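# Pour hazelnuts from bowl into glass jar, reset both

## Task

Move all the hazelnuts out of the small bowl and into the open glass jar (pouring is allowed). Afterwards put the bowl back so it rests directly on the table, upside down being acceptable, and make sure the jar stands upright directly on the table. It counts as failed if either the bowl or the jar is released, or drops, while nothing lies within a few millimetres beneath it. Nothing may rely on the robot to stay in place at the end. Finish by opening the hands and withdrawing the arms.

## Robot and tools

Robot: two arms, left_arm and right_arm, facing each other across a table. Each ends in an identical five-finger right hand (not mirrored), so every hand number and axis means the same on both. left_arm's base is on the +y side; the names do not match image sides.

Scene frame (used in results): origin on the table top halfway between the arm bases, z = 0 at the table surface, +z up. Positions in metres, orientation as quaternion wxyz, velocities in m/s and rad/s. Printed hand positions can be slightly off, more so at long reach.

Hand point: a point fixed to the palm, 0.05 m in front of it, where index pad meets thumb tip in a pinch. Its own axes: +z along the straightened fingers (fingertips extend 0.06 to 0.07 m past it), +y out of the palm face, +x across the palm toward the little finger. The hand spans 0.08 m on the little-finger side and 0.02 m (thumb in front of palm) up to 0.09 m on the thumb side. A wrist bracket on the little-finger side projects 0.03 m past the point along +y and 0.11 m across; it can collide.

A row is 28 numbers, each in [-1, 1], always for both arms: left_arm dx, dy, dz, rx, ry, rz, then left_gripper little, ring, middle, index, thumb_bend, thumb_turn, force_limit, speed; then the same 14 for right_arm/right_gripper. dx..rz are an offset (not a pose) from the hand point's measured pose at the start of the action, expressed in that hand point's own axes; 1.0 equals 0.6 m or 180 degrees; rx, ry, rz form one rotation vector. Each row in an action is measured from that same start, not from the preceding row. Finger values are targets: +1 straight/open, -1 fully curled. thumb_turn +1 sits beside the palm, -1 in front of it opposing the fingers. A pinch is roughly index -0.22, thumb_bend -0.75, thumb_turn -0.57. force_limit maps -1..+1 linearly to about 0..10 N at the fingertip (0..15 N for the two thumb motors) and only stops closing motion. speed maps -1..+1 to near zero..full (full travel in 0.6 s). There is no 'no change' value: to keep a hand as is, resend its last eight numbers, or, before any were sent, its hand_measured six plus hand_force_limit and hand_speed.

Tools:
- execute_actions(actions): a list of actions; each action is up to 15 rows, one per 1/30 s step, and the last row is held to fill 15 steps. An empty list just returns state and images. For the first action the start is the last pose reported in this scene.
- move(target, speed, stop_force, blocking): target is one 28-number row; its offsets count from the pose in the latest result that showed one. Each hand point travels in a straight line, turning the short way; paths finish together, lasting 0.5 to 10 s. speed is m/s, 0.002 to 0.5 (default 0.25); rotation up to twice that in rad/s. stop_force, 9 to 40 N, one value for both arms, ends an arm's path when its wrist sensor feels that much extra push opposing motion for 2 steps; that arm then backs to its pose 2 steps earlier. Use it only slowly, not with rotating targets, not when pulling away from a contact, and not with blocking=false. blocking=false returns after 0.5 s; then only wait or stop are accepted until its end is reported. The move: line gives the ending per arm (done, off_target, moving, held, fault, contact) and limits (paced = pose clipped, held = steps blocked).
- wait(seconds 0..10): run while holding commands.
- stop(): brake a running move.
- zoom_image(camera, region [x0,y0,x1,y1], max 504x504 px): cameras cam_low (672x504), cam_left_wrist and cam_right_wrist (616x616 fisheye).
- show_instructions(): shows reference pages.
- finished_scene(scene): ends the current scene, irreversible; done only when the goal holds on its own.

Motion details: each step the commanded pose is clipped to within 100 mm and 16 degrees of the measured one; position wins over orientation if both cannot be met. Motion trails commands by about 0.17 s; big moves may arrive late. Hand target lines show where each arm is being driven. pose unreachable means a clearance check altered that arm's command. HELD in step readings marks held-back rows.

Gripping: turn the thumb in front of the palm before approaching; a full wrap fits objects 0.035 to 0.08 m wide, centred toward the wrist. A motor only starts when its target changes by 0.01 or more, then locks at target or at force_limit. hand_measured, hand_stopped_by (moving, target, force, stalled, fault) and hand_load_n (N, positive pushing open) list six values in motor order. A vanished load means the grip was lost. For gentle grips close at speed -0.9 or lower.

Wrist force/torque lines give sensor readings in each end effector's axes, with offsets up to about 4 N, noise, and saturation near 50 N.

Avoid: pressing a stiff arm past a contact (fault stop), joint torque beyond limits (139 N m large joints, 26 N m wrists) or any outside force of 150 N, either of which freezes that arm for 10 s; arms touching each other hard; knocking anything off the table; releasing bowl or jar in mid-air; long heavy holds that heat motors (warning at 70 °C, brakes at 85 °C). Loose objects may occasionally get nudged.

Each tool is called after "Emit:" by a JSON object that holds its "op" and its "data".

Reference images:

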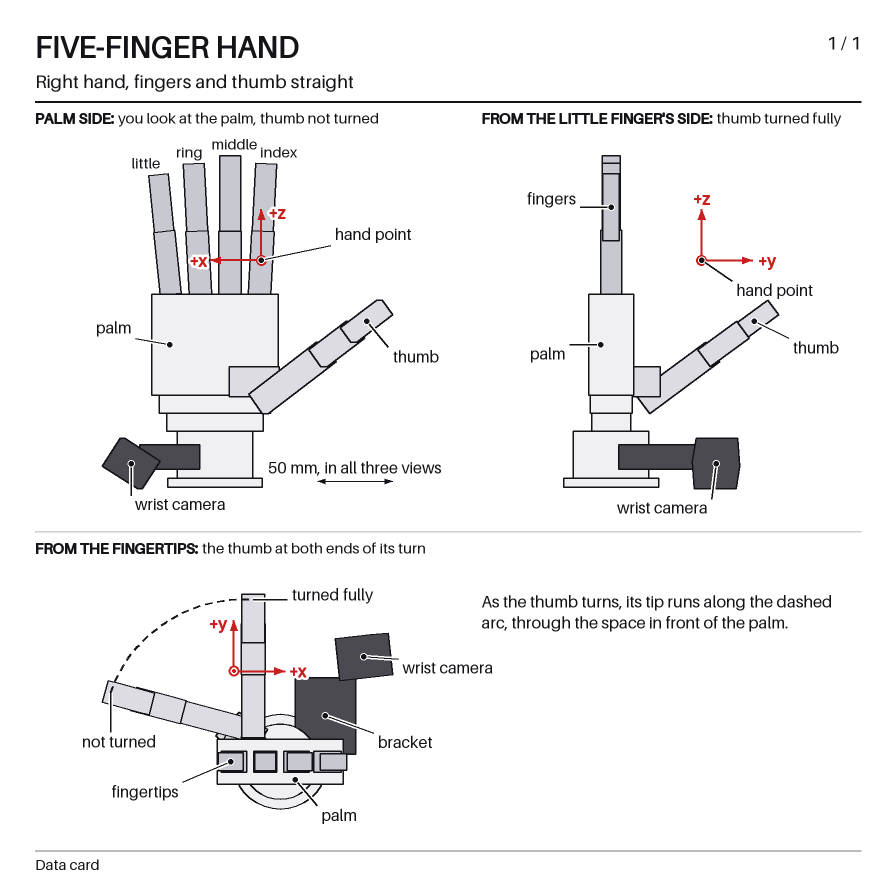

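## Session

Emit:
{"op": "execute_actions", "data": {"actions": []}}

Scene clock: 0.00 s.
left_arm: end_effector_position=(+0.2503, +0.5010, +0.4835) hand_measured=(+1.000, +1.000, +1.000, +1.000, +1.000, +1.000) hand_load_n=(+0.0, +0.0, +0.0, +0.0, +0.0, +0.0) hand_stopped_by=(target, target, target, target, target, target) hand_force_limit=0.00 hand_speed=-0.80 end_effector_quat_wxyz=(-0.001, +0.267, +0.964, -0.003) end_effector_velocity=(+0.000, -0.000, +0.000) end_effector_angular_velocity=(+0.000, -0.000, -0.000) | right_arm: end_effector_position=(+0.0875, -0.3077, +0.4790) hand_measured=(+1.000, +1.000, +1.000, +1.000, +1.000, +1.000) hand_load_n=(+0.0, +0.0, +0.0, +0.0, +0.0, +0.0) hand_stopped_by=(target, target, target, target, target, target) hand_force_limit=0.00 hand_speed=-0.80 end_effector_quat_wxyz=(-0.014, -0.339, +0.941, +0.004) end_effector_velocity=(-0.001, -0.000, +0.000) end_effector_angular_velocity=(+0.000, -0.001, +0.001)
Joint positions: left_arm=[ 0.55  -1.751  1.349  1.972  1.577 -1.914] | right_arm=[-1.203 -1.694  1.324  1.969  1.561 -1.868]
Joint velocities: left_arm=[-0.     0.001 -0.001 -0.    -0.     0.   ] | right_arm=[ 0.001 -0.001  0.    -0.     0.    -0.001]
Joint torques (N m, as the arm reports them, + toward a larger angle): no reading
Wrist force (N, on the end effector, along its own x y z axes, offset not removed): no reading
Wrist torque (N m, same axes, about the end effector's origin, offset not removed): no reading
Hand target (left_arm): +0.250, +0.501, +0.483; -0.001, +0.267, +0.964, -0.003
Hand target (right_arm): +0.087, -0.308, +0.479; -0.014, -0.339, +0.941, +0.004

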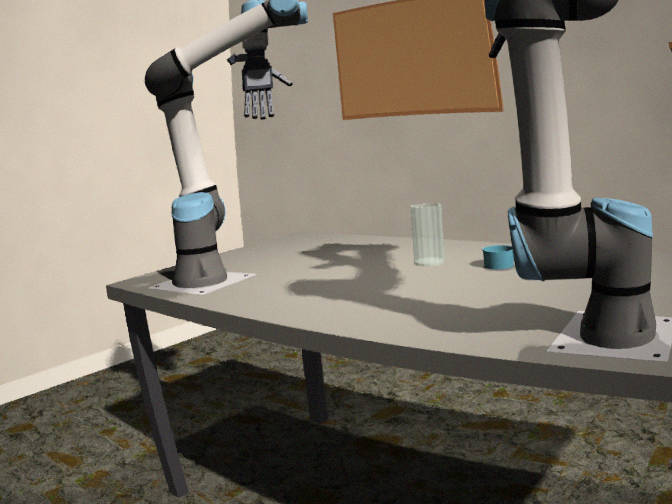

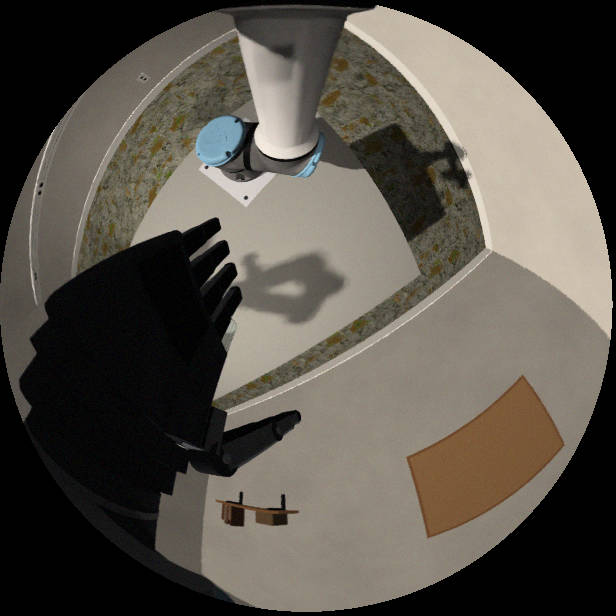

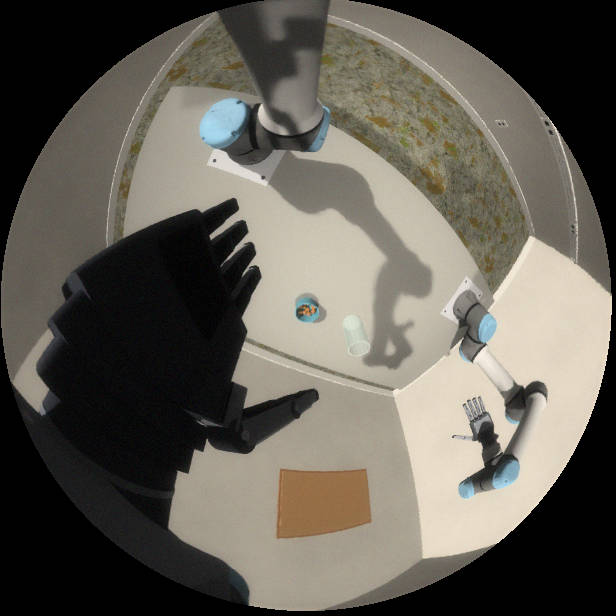

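Emit:
{"op": "zoom_image", "data": {"camera": "cam_right_wrist", "region": [260, 270, 400, 380]}}

Emit:
{"op": "zoom_image", "data": {"camera": "cam_low", "region": [390, 190, 540, 290]}}

Region (260, 270, 400, 380) of cam_right_wrist's 616x616 image, scaled by 3.600, with more detail than that image has; it fills the top 396 rows of this view, and the rest is white.

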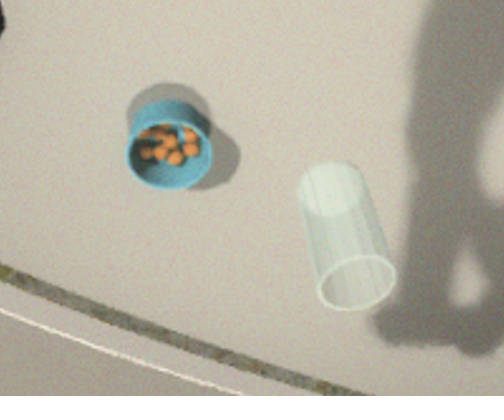

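Region (390, 190, 540, 290) of cam_low's 672x504 image, scaled by 3.360, with more detail than that image has.

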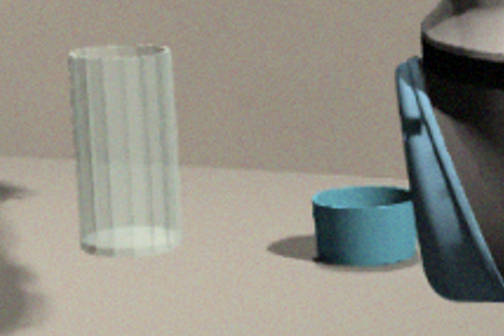

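Emit:
{"op": "move", "data": {"target": [0,0,0,0,0,0,1,1,1,1,1,1,0,-0.8, -0.44,-0.018,0.2,0,0,0,1,1,1,1,1,-1,0,0.5]}}

Scene clock: 16.77 s.
left_arm: end_effector_position=(+0.2503, +0.5010, +0.4835) hand_measured=(+1.000, +1.000, +1.000, +1.000, +1.000, +1.000) hand_load_n=(+0.0, +0.0, +0.0, +0.0, +0.0, +0.0) hand_stopped_by=(target, target, target, target, target, target) hand_force_limit=0.00 hand_speed=-0.80 end_effector_quat_wxyz=(-0.001, +0.267, +0.964, -0.003) end_effector_velocity=(-0.000, +0.000, -0.000) end_effector_angular_velocity=(+0.000, -0.000, -0.000) | right_arm: end_effector_position=(+0.2940, -0.1483, +0.3524) hand_measured=(+1.000, +1.000, +1.000, +1.000, +1.000, -1.000) hand_load_n=(+0.0, +0.0, +0.0, +0.0, +0.0, +0.0) hand_stopped_by=(target, target, target, target, target, target) hand_force_limit=0.00 hand_speed=0.50 end_effector_quat_wxyz=(-0.014, -0.339, +0.941, +0.004) end_effector_velocity=(+0.001, +0.002, -0.001) end_effector_angular_velocity=(-0.000, +0.002, +0.001)
Joint positions: left_arm=[ 0.55  -1.751  1.349  1.972  1.577 -1.914] | right_arm=[-1.061 -1.075  0.913  1.759  1.557 -1.726]
Joint velocities: left_arm=[ 0.    -0.001  0.001 -0.    -0.     0.   ] | right_arm=[ 0.002  0.009 -0.011  0.004 -0.001  0.001]
Joint torques (N m, as the arm reports them, + toward a larger angle): left_arm=[ -1.71  -7.44 -17.24   2.08   0.03   0.57] | right_arm=[ 12.57 -28.49 -27.65   4.29   1.97   1.48]
Wrist force (N, on the end effector, along its own x y z axes, offset not removed): left_arm=[2.9 2.0 -0.3] | right_arm=[-1.0 1.2 0.4]
Wrist torque (N m, same axes, about the end effector's origin, offset not removed): left_arm=[0.45 -0.29 0.43] | right_arm=[0.07 -0.02 -0.11]
Hand target (left_arm): +0.250, +0.501, +0.483; -0.001, +0.267, +0.964, -0.003
Hand target (right_arm): +0.294, -0.148, +0.352; -0.014, -0.339, +0.941, +0.004
Off the commanded pose (left_arm): 0.000 m, 0 deg.
Off the commanded pose (right_arm): 0.000 m, 0 deg.
move: done

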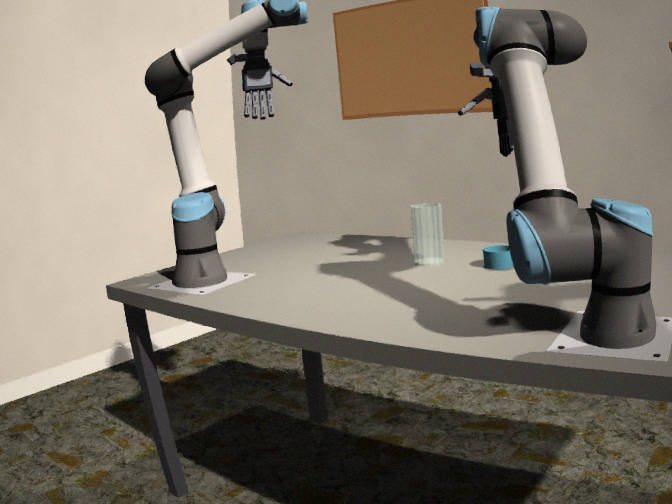

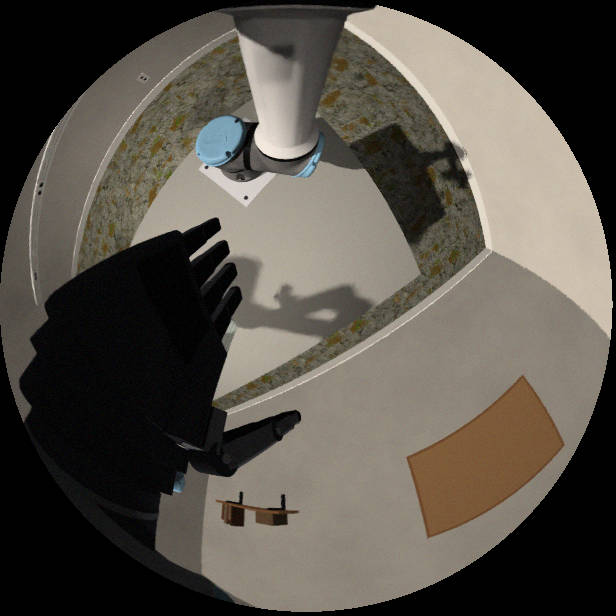

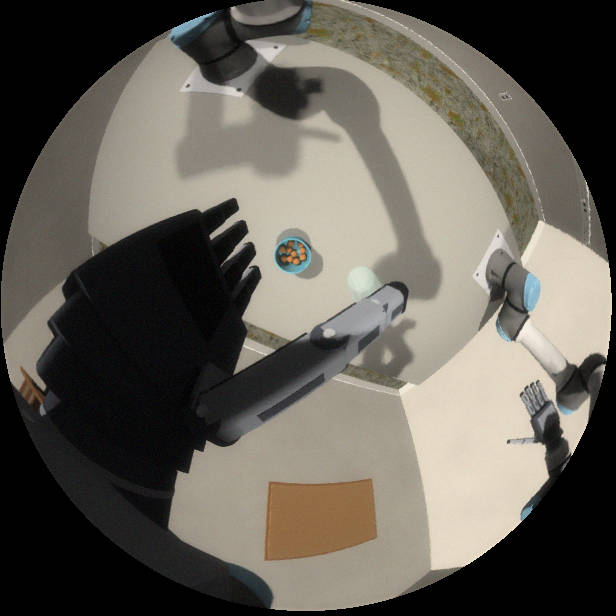

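Emit:
{"op": "move", "data": {"target": [0,0,0,0,0,0,1,1,1,1,1,1,0,-0.8, 0.08,0.02,0.15,0,-0.49,0,1,1,1,1,1,-1,0,0.5], "speed": 0.4}}

Emit:
{"op": "move", "data": {"target": [0,0,0,0,0,0,1,1,1,1,1,1,0,-0.8, 0.2,0,0,0,0,0.995,1,1,1,1,1,-1,0,0.5], "speed": 0.5}}

Scene clock: 38.60 s.
left_arm: end_effector_position=(+0.2503, +0.5010, +0.4835) hand_measured=(+1.000, +1.000, +1.000, +1.000, +1.000, +1.000) hand_load_n=(+0.0, +0.0, +0.0, +0.0, +0.0, +0.0) hand_stopped_by=(target, target, target, target, target, target) hand_force_limit=0.00 hand_speed=-0.80 end_effector_quat_wxyz=(-0.001, +0.267, +0.964, -0.003) end_effector_velocity=(-0.000, -0.000, -0.000) end_effector_angular_velocity=(+0.000, +0.002, -0.001) | right_arm: end_effector_position=(+0.2468, -0.1696, +0.2642) hand_measured=(+1.000, +1.000, +1.000, +1.000, +1.000, -1.000) hand_load_n=(+0.0, +0.0, +0.0, +0.0, +0.0, +0.0) hand_stopped_by=(target, target, target, target, target, target) hand_force_limit=0.00 hand_speed=0.50 end_effector_quat_wxyz=(+0.644, -0.240, +0.686, +0.238) end_effector_velocity=(-0.000, +0.001, -0.000) end_effector_angular_velocity=(+0.010, -0.009, +0.001)
Joint positions: left_arm=[ 0.55  -1.751  1.349  1.972  1.577 -1.914] | right_arm=[-1.179 -1.848  2.46  -0.553  1.299 -1.57 ]
Joint velocities: left_arm=[-0.     0.001  0.     0.     0.001  0.001] | right_arm=[ 0.003  0.006  0.008 -0.027  0.002  0.006]
Joint torques (N m, as the arm reports them, + toward a larger angle): left_arm=[ -1.15  -7.13 -17.19   2.22   0.05   0.6 ] | right_arm=[ 12.63   2.84 -14.62  -3.43   2.06   1.22]
Wrist force (N, on the end effector, along its own x y z axes, offset not removed): left_arm=[1.1 -0.1 2.7] | right_arm=[0.2 -2.0 0.0]
Wrist torque (N m, same axes, about the end effector's origin, offset not removed): left_arm=[-0.16 -0.25 -0.03] | right_arm=[-0.23 -0.27 0.00]
Hand target (left_arm): +0.250, +0.501, +0.483; -0.001, +0.267, +0.964, -0.003
Hand target (right_arm): +0.247, -0.170, +0.264; +0.645, -0.240, +0.686, +0.238
Off the commanded pose (left_arm): 0.000 m, 0 deg.
Off the commanded pose (right_arm): 0.000 m, 0 deg.
move: done

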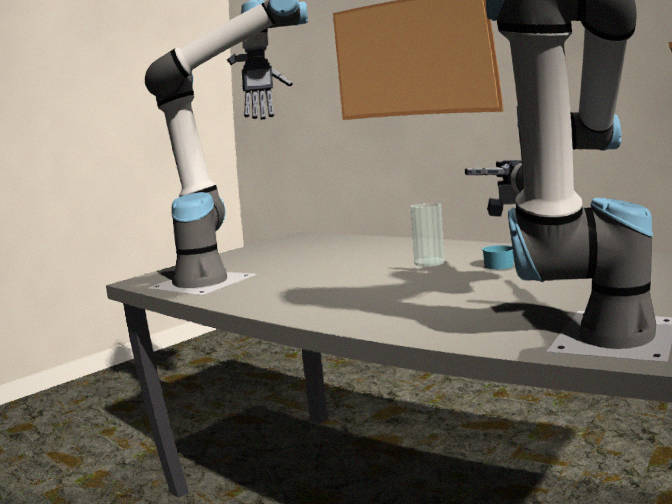

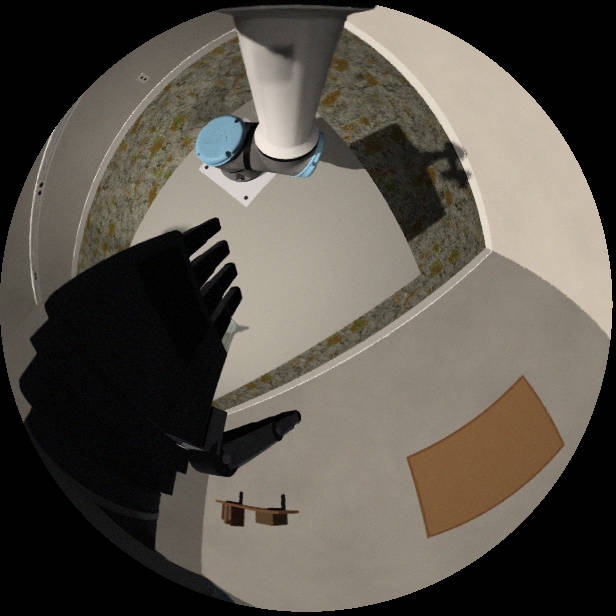

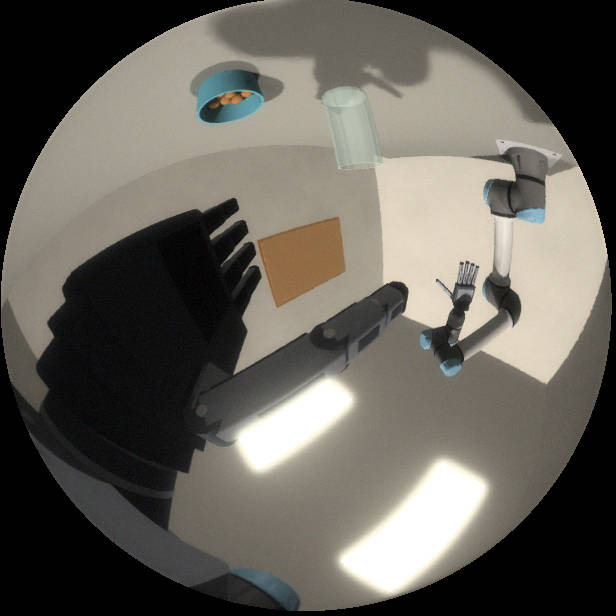

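Scene clock: 42.40 s.
left_arm: end_effector_position=(+0.2503, +0.5010, +0.4835) hand_measured=(+1.000, +1.000, +1.000, +1.000, +1.000, +1.000) hand_load_n=(+0.0, +0.0, +0.0, +0.0, +0.0, +0.0) hand_stopped_by=(target, target, target, target, target, target) hand_force_limit=0.00 hand_speed=-0.80 end_effector_quat_wxyz=(-0.001, +0.267, +0.964, -0.003) end_effector_velocity=(-0.000, +0.000, -0.000) end_effector_angular_velocity=(-0.000, +0.000, +0.000) | right_arm: end_effector_position=(+0.2400, -0.1722, +0.1445) hand_measured=(+1.000, +1.000, +1.000, +1.000, +1.000, -1.000) hand_load_n=(+0.0, +0.0, +0.0, +0.0, +0.0, +0.0) hand_stopped_by=(target, target, target, target, target, target) hand_force_limit=0.00 hand_speed=0.50 end_effector_quat_wxyz=(-0.233, +0.684, +0.246, +0.646) end_effector_velocity=(+0.000, -0.000, -0.000) end_effector_angular_velocity=(+0.008, +0.008, -0.001)
Joint positions: left_arm=[ 0.55  -1.751  1.349  1.972  1.577 -1.914] | right_arm=[-0.649 -1.528  2.392 -0.806  1.828  1.586]
Joint velocities: left_arm=[ 0.    -0.001  0.    -0.     0.    -0.   ] | right_arm=[-0.002 -0.003  0.     0.004 -0.002  0.012]
Joint torques (N m, as the arm reports them, + toward a larger angle): left_arm=[ -1.87  -6.99 -16.72   2.2   -0.05   0.51] | right_arm=[-14.32 -21.14  -9.65   0.05  -1.64   1.45]
Wrist force (N, on the end effector, along its own x y z axes, offset not removed): left_arm=[0.5 2.3 -1.2] | right_arm=[1.0 3.3 1.6]
Wrist torque (N m, same axes, about the end effector's origin, offset not removed): left_arm=[0.55 -0.20 0.04] | right_arm=[0.41 -0.09 0.19]
Hand target (left_arm): +0.250, +0.501, +0.483; -0.001, +0.267, +0.964, -0.003
Hand target (right_arm): +0.240, -0.172, +0.144; -0.233, +0.684, +0.245, +0.646
Off the commanded pose (left_arm): 0.000 m, 0 deg.
Off the commanded pose (right_arm): 0.000 m, 0 deg.
move: done

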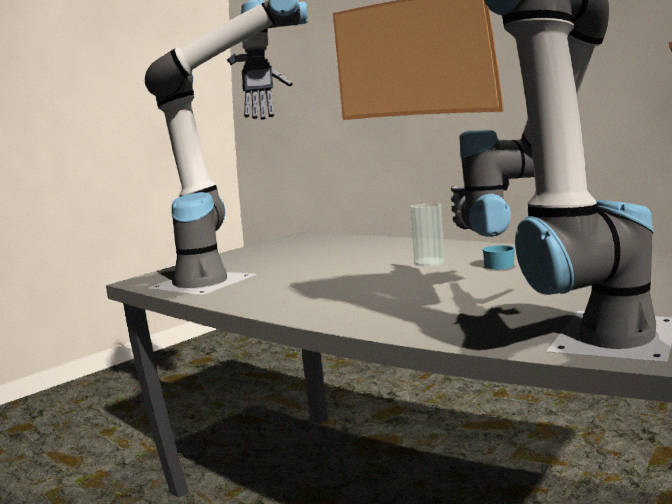

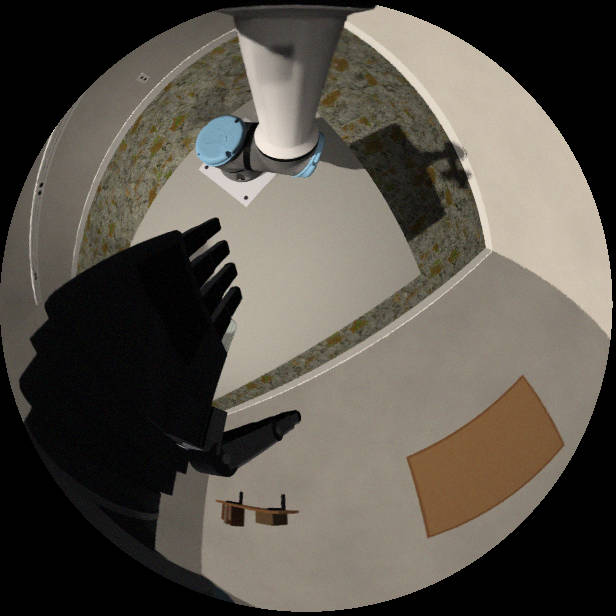

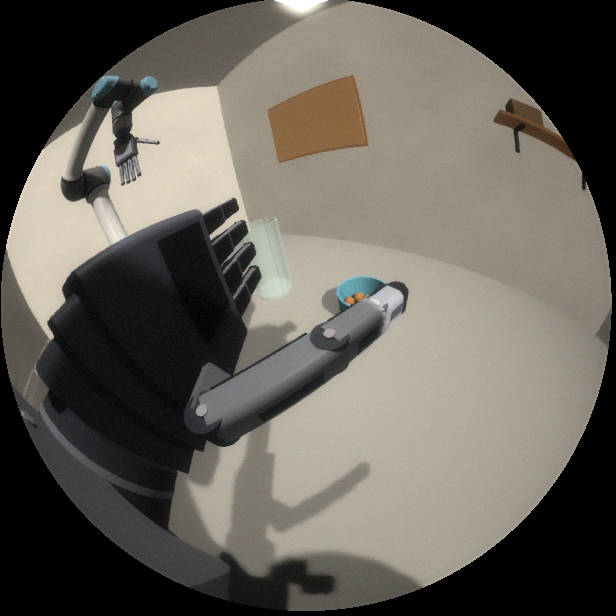

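Emit:
{"op": "move", "data": {"target": [0,0,0,0,0,0,1,1,1,1,1,1,0,-0.8, -0.19,0,0,0,0,0,1,1,1,1,1,-1,0,0.5], "speed": 0.12}}

Scene clock: 47.77 s.
left_arm: end_effector_position=(+0.2503, +0.5010, +0.4835) hand_measured=(+1.000, +1.000, +1.000, +1.000, +1.000, +1.000) hand_load_n=(+0.0, +0.0, +0.0, +0.0, +0.0, +0.0) hand_stopped_by=(target, target, target, target, target, target) hand_force_limit=0.00 hand_speed=-0.80 end_effector_quat_wxyz=(-0.001, +0.267, +0.964, -0.003) end_effector_velocity=(+0.000, -0.000, -0.000) end_effector_angular_velocity=(+0.001, +0.001, -0.000) | right_arm: end_effector_position=(+0.2349, -0.1762, +0.0308) hand_measured=(+1.000, +1.000, +1.000, +1.000, +1.000, -1.000) hand_load_n=(+0.0, +0.0, +0.0, +0.0, +0.0, +0.0) hand_stopped_by=(target, target, target, target, target, target) hand_force_limit=0.00 hand_speed=0.50 end_effector_quat_wxyz=(-0.233, +0.684, +0.246, +0.646) end_effector_velocity=(+0.000, +0.000, -0.001) end_effector_angular_velocity=(+0.001, -0.004, -0.000)
Joint positions: left_arm=[ 0.55  -1.751  1.349  1.972  1.577 -1.914] | right_arm=[-0.642 -1.171  2.478 -1.249  1.835  1.587]
Joint velocities: left_arm=[-0.     0.001 -0.     0.     0.     0.   ] | right_arm=[ 0.001  0.008  0.    -0.013  0.001 -0.002]
Joint torques (N m, as the arm reports them, + toward a larger angle): left_arm=[ -1.    -7.39 -16.95   2.29  -0.08   0.43] | right_arm=[ 13.87 -13.65  -0.75  -3.46   2.18  -1.35]
Wrist force (N, on the end effector, along its own x y z axes, offset not removed): left_arm=[4.0 0.3 -0.4] | right_arm=[-3.0 3.7 0.4]
Wrist torque (N m, same axes, about the end effector's origin, offset not removed): left_arm=[0.21 -0.66 0.24] | right_arm=[0.37 0.39 -0.12]
Hand target (left_arm): +0.250, +0.501, +0.483; -0.001, +0.267, +0.964, -0.003
Hand target (right_arm): +0.235, -0.176, +0.031; -0.233, +0.684, +0.246, +0.646
Off the commanded pose (left_arm): 0.000 m, 0 deg.
Off the commanded pose (right_arm): 0.000 m, 0 deg.
move: done

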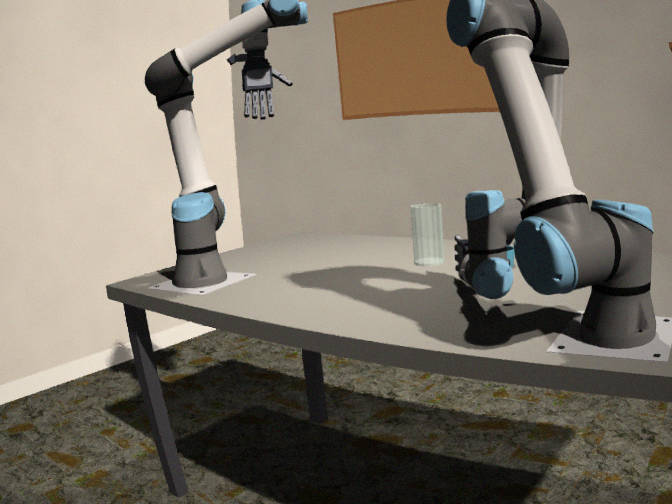

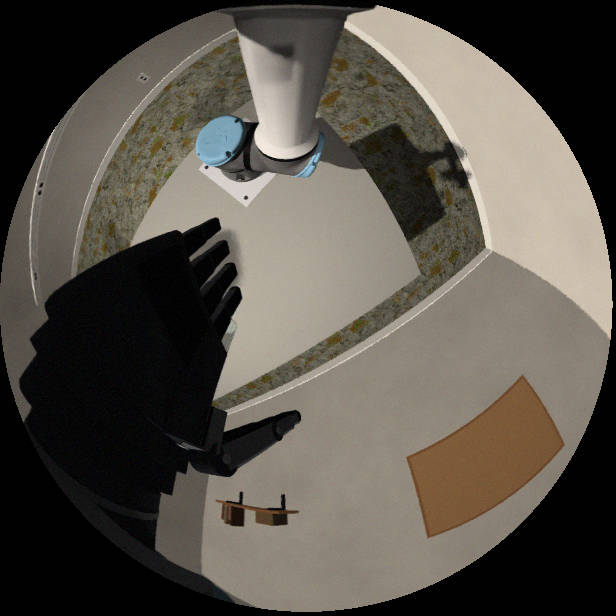

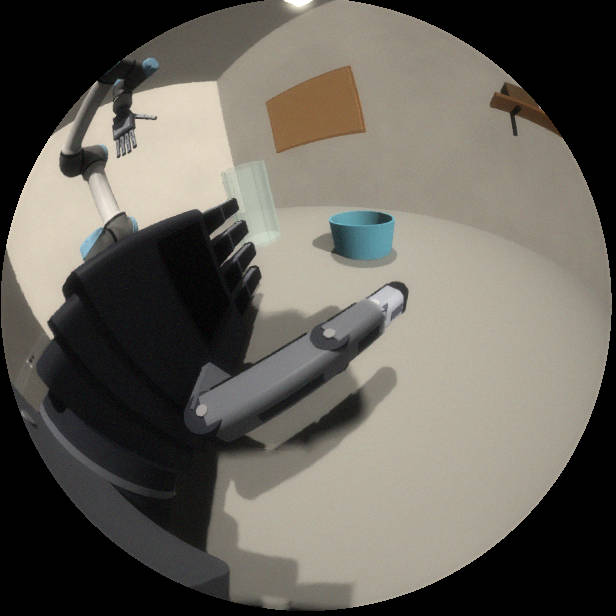

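Emit:
{"op": "move", "data": {"target": [0,0,0.1,0,0,0.3,1,1,1,1,1,1,0,-0.8, 0.004,0.06,0.1,0,0,0,1,1,1,1,1,-1,0,0.5]}}

Scene clock: 51.93 s.
left_arm: end_effector_position=(+0.2499, +0.5006, +0.4233) hand_measured=(+1.000, +1.000, +1.000, +1.000, +1.000, +1.000) hand_load_n=(+0.0, +0.0, +0.0, +0.0, +0.0, +0.0) hand_stopped_by=(target, target, target, target, target, target) hand_force_limit=0.00 hand_speed=-0.80 end_effector_quat_wxyz=(+0.000, +0.675, +0.738, -0.003) end_effector_velocity=(-0.000, +0.000, -0.001) end_effector_angular_velocity=(-0.002, +0.003, -0.012) | right_arm: end_effector_position=(+0.3042, -0.1657, +0.0297) hand_measured=(+1.000, +1.000, +1.000, +1.000, +1.000, -1.000) hand_load_n=(+0.0, +0.0, +0.0, +0.0, +0.0, +0.0) hand_stopped_by=(target, target, target, target, target, target) hand_force_limit=0.00 hand_speed=0.50 end_effector_quat_wxyz=(-0.232, +0.684, +0.246, +0.646) end_effector_velocity=(+0.000, -0.000, -0.001) end_effector_angular_velocity=(-0.001, +0.001, -0.000)
Joint positions: left_arm=[ 0.774 -1.835  1.575  1.831  1.577 -0.749] | right_arm=[-0.809 -1.136  2.399 -1.207  1.668  1.577]
Joint velocities: left_arm=[ 0.011  0.002  0.001 -0.002  0.003  0.023] | right_arm=[-0.001  0.002 -0.001 -0.    -0.001  0.   ]
Joint torques (N m, as the arm reports them, + toward a larger angle): left_arm=[  6.61   0.47 -26.75   1.04   2.51   1.98] | right_arm=[-15.12 -16.58 -14.47   0.01  -1.89  -1.25]
Wrist force (N, on the end effector, along its own x y z axes, offset not removed): left_arm=[1.5 0.9 0.4] | right_arm=[0.2 -1.7 -1.1]
Wrist torque (N m, same axes, about the end effector's origin, offset not removed): left_arm=[0.40 -0.22 0.13] | right_arm=[-0.31 -0.01 0.05]
Hand target (left_arm): +0.250, +0.501, +0.423; +0.000, +0.676, +0.737, -0.003
Hand target (right_arm): +0.304, -0.166, +0.030; -0.233, +0.684, +0.246, +0.646
Off the commanded pose (left_arm): 0.000 m, 0 deg.
Off the commanded pose (right_arm): 0.000 m, 0 deg.
move: done

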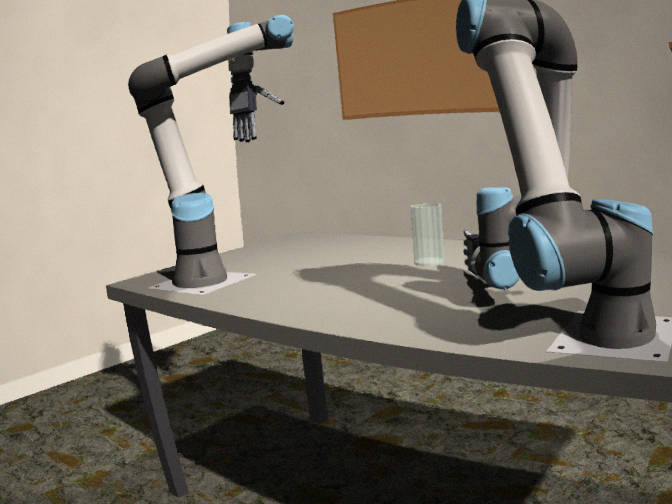

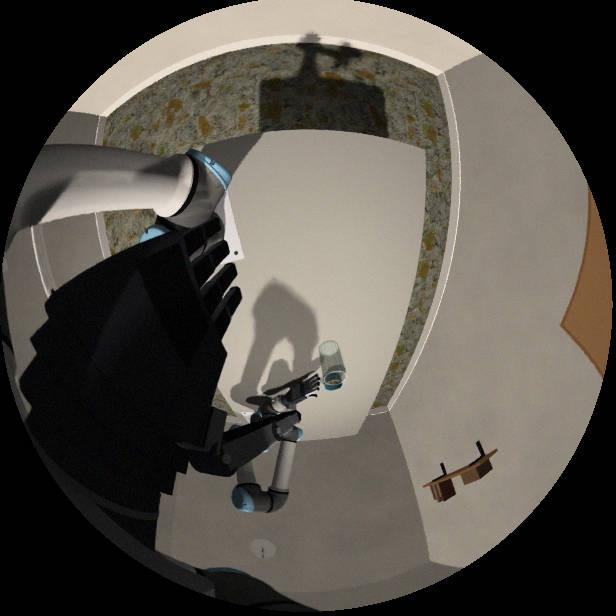

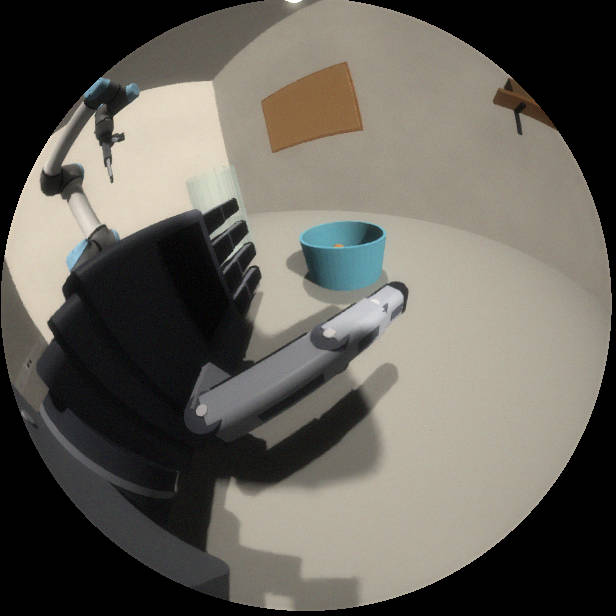

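Emit:
{"op": "move", "data": {"target": [-0.35,0.1,0,0,0,0,1,1,1,1,1,1,0,-0.8, 0.002,0.055,0.07,0,0,0,1,1,1,1,1,-1,0,0.5], "speed": 0.15}}

Scene clock: 56.33 s.
left_arm: end_effector_position=(+0.3283, +0.2971, +0.4244) hand_measured=(+1.000, +1.000, +1.000, +1.000, +1.000, +1.000) hand_load_n=(+0.0, +0.0, +0.0, +0.0, +0.0, +0.0) hand_stopped_by=(target, target, target, target, target, target) hand_force_limit=0.00 hand_speed=-0.80 end_effector_quat_wxyz=(+0.000, +0.675, +0.738, -0.003) end_effector_velocity=(+0.001, -0.002, -0.000) end_effector_angular_velocity=(+0.003, +0.000, +0.001) | right_arm: end_effector_position=(+0.3575, -0.1645, +0.0285) hand_measured=(+1.000, +1.000, +1.000, +1.000, +1.000, -1.000) hand_load_n=(+0.0, +0.0, +0.0, +0.0, +0.0, +0.0) hand_stopped_by=(target, target, target, target, target, target) hand_force_limit=0.00 hand_speed=0.50 end_effector_quat_wxyz=(-0.232, +0.684, +0.246, +0.646) end_effector_velocity=(+0.000, +0.000, -0.001) end_effector_angular_velocity=(-0.001, +0.002, +0.000)
Joint positions: left_arm=[ 0.448 -1.458  1.227  1.801  1.576 -1.075] | right_arm=[-0.923 -1.105  2.332 -1.171  1.555  1.57 ]
Joint velocities: left_arm=[-0.001  0.007 -0.007  0.003 -0.002 -0.002] | right_arm=[-0.     0.002 -0.001  0.001 -0.     0.   ]
Joint torques (N m, as the arm reports them, + toward a larger angle): left_arm=[ -6.57 -15.76 -27.56   3.78  -0.71  -1.66] | right_arm=[-13.99 -18.09 -17.91   0.12  -1.76  -1.24]
Wrist force (N, on the end effector, along its own x y z axes, offset not removed): left_arm=[6.0 1.3 1.0] | right_arm=[0.8 -0.1 1.7]
Wrist torque (N m, same axes, about the end effector's origin, offset not removed): left_arm=[0.28 -0.84 0.37] | right_arm=[-0.19 -0.29 0.40]
Hand target (left_arm): +0.328, +0.297, +0.424; +0.000, +0.675, +0.738, -0.003
Hand target (right_arm): +0.358, -0.164, +0.028; -0.232, +0.684, +0.246, +0.646
Off the commanded pose (left_arm): 0.001 m, 0 deg.
Off the commanded pose (right_arm): 0.000 m, 0 deg.
move: done

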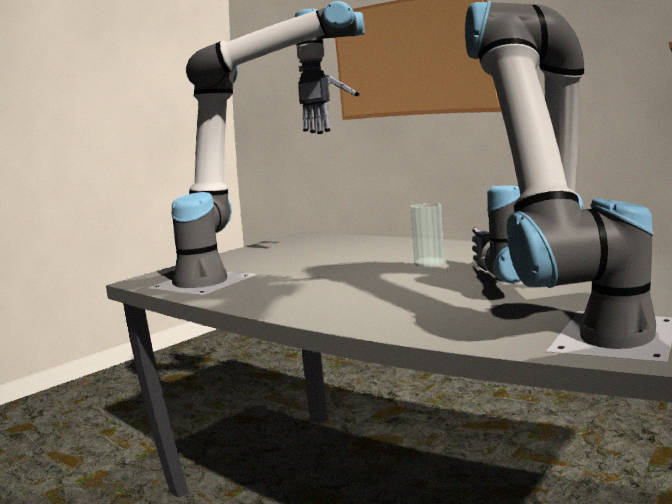

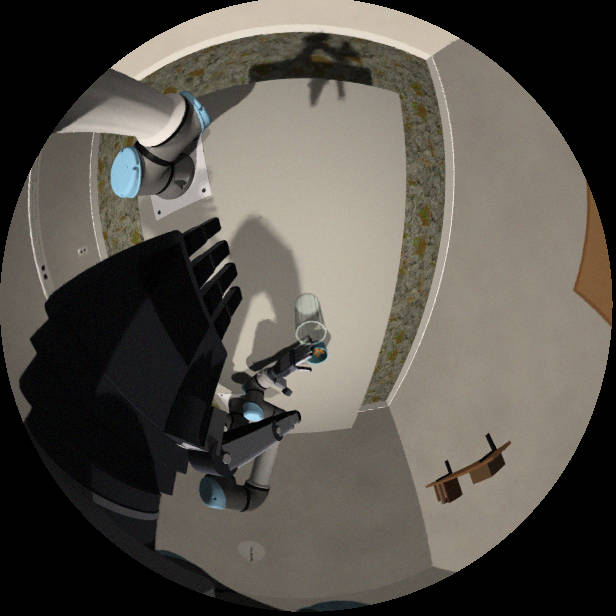

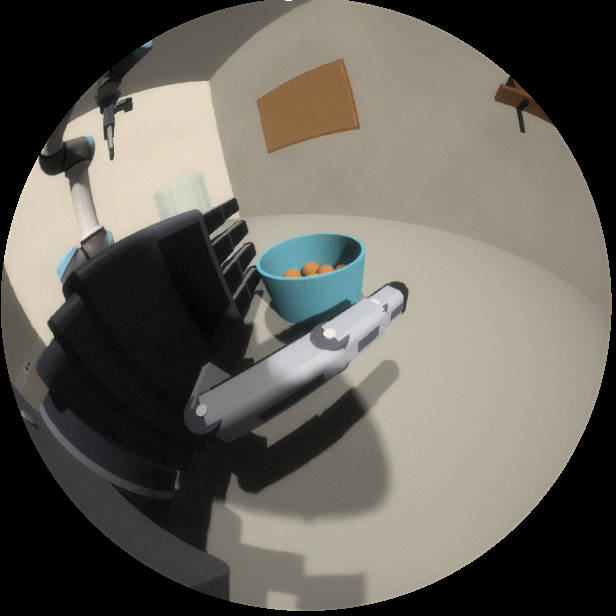

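Advance and lower a bit.

Emit:
{"op": "move", "data": {"target": [0,0,0,0,0,0,1,1,1,1,1,1,0,-0.8, -0.004,0.008,0.06,0,0,0,1,1,1,1,1,-1,0,0.5], "speed": 0.04}}

Emit:
{"op": "zoom_image", "data": {"camera": "cam_left_wrist", "region": [260, 280, 370, 400]}}

Scene clock: 60.57 s.
left_arm: end_effector_position=(+0.3283, +0.2971, +0.4244) hand_measured=(+1.000, +1.000, +1.000, +1.000, +1.000, +1.000) hand_load_n=(+0.0, +0.0, +0.0, +0.0, +0.0, +0.0) hand_stopped_by=(target, target, target, target, target, target) hand_force_limit=0.00 hand_speed=-0.80 end_effector_quat_wxyz=(+0.000, +0.675, +0.738, -0.003) end_effector_velocity=(+0.001, -0.000, -0.000) end_effector_angular_velocity=(+0.001, -0.002, -0.001) | right_arm: end_effector_position=(+0.3879, -0.1455, +0.0241) hand_measured=(+1.000, +1.000, +1.000, +1.000, +1.000, -1.000) hand_load_n=(+0.0, +0.0, +0.0, +0.0, +0.0, +0.0) hand_stopped_by=(target, target, target, target, target, target) hand_force_limit=0.00 hand_speed=0.50 end_effector_quat_wxyz=(-0.232, +0.684, +0.246, +0.646) end_effector_velocity=(+0.002, +0.002, -0.001) end_effector_angular_velocity=(-0.001, +0.000, +0.001)
Joint positions: left_arm=[ 0.448 -1.458  1.227  1.801  1.576 -1.075] | right_arm=[-0.935 -1.054  2.24  -1.129  1.543  1.57 ]
Joint velocities: left_arm=[ 0.     0.001 -0.    -0.    -0.002  0.001] | right_arm=[ 0.     0.004 -0.007  0.004 -0.    -0.   ]
Joint torques (N m, as the arm reports them, + toward a larger angle): left_arm=[  6.62 -27.37  -7.61   1.03  -2.35   1.65] | right_arm=[-14.86 -20.74 -17.31   0.03  -1.82  -1.26]
Wrist force (N, on the end effector, along its own x y z axes, offset not removed): left_arm=[0.6 1.8 2.2] | right_arm=[0.7 -1.1 1.0]
Wrist torque (N m, same axes, about the end effector's origin, offset not removed): left_arm=[0.14 -0.13 0.11] | right_arm=[-0.28 -0.31 -0.20]
Hand target (left_arm): +0.328, +0.297, +0.424; +0.000, +0.675, +0.738, -0.003
Hand target (right_arm): +0.388, -0.145, +0.024; -0.232, +0.684, +0.246, +0.646
Off the commanded pose (left_arm): 0.000 m, 0 deg.
Off the commanded pose (right_arm): 0.000 m, 0 deg.
move: done

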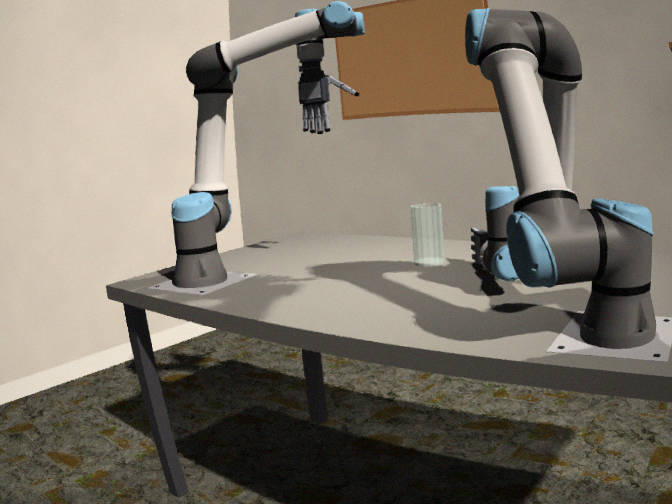

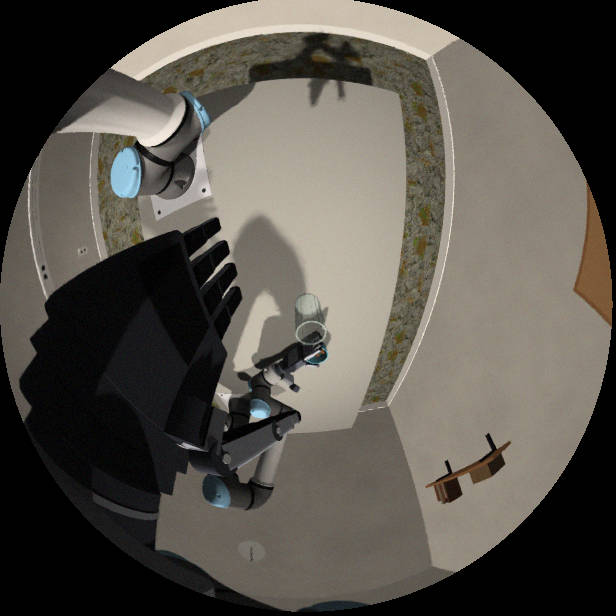

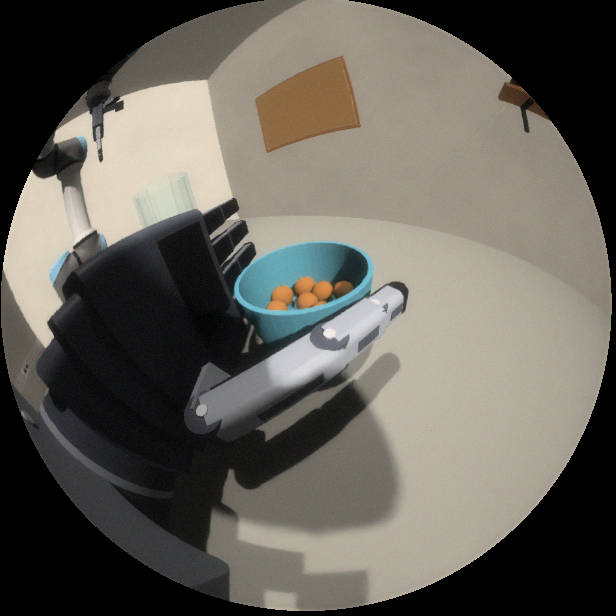

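Region (260, 280, 370, 400) of cam_left_wrist's 616x616 image, scaled by 4.200, with more detail than that image has; it fills the left 462 columns of this view, and the rest is white.

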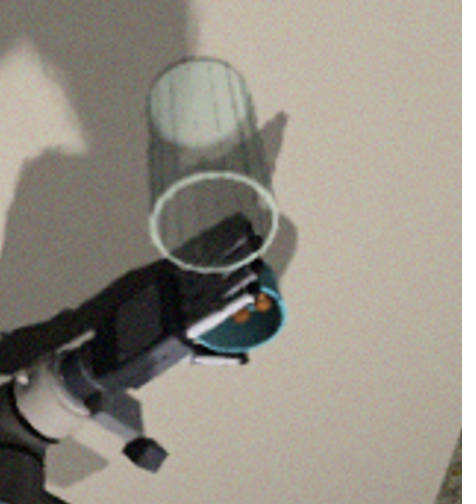

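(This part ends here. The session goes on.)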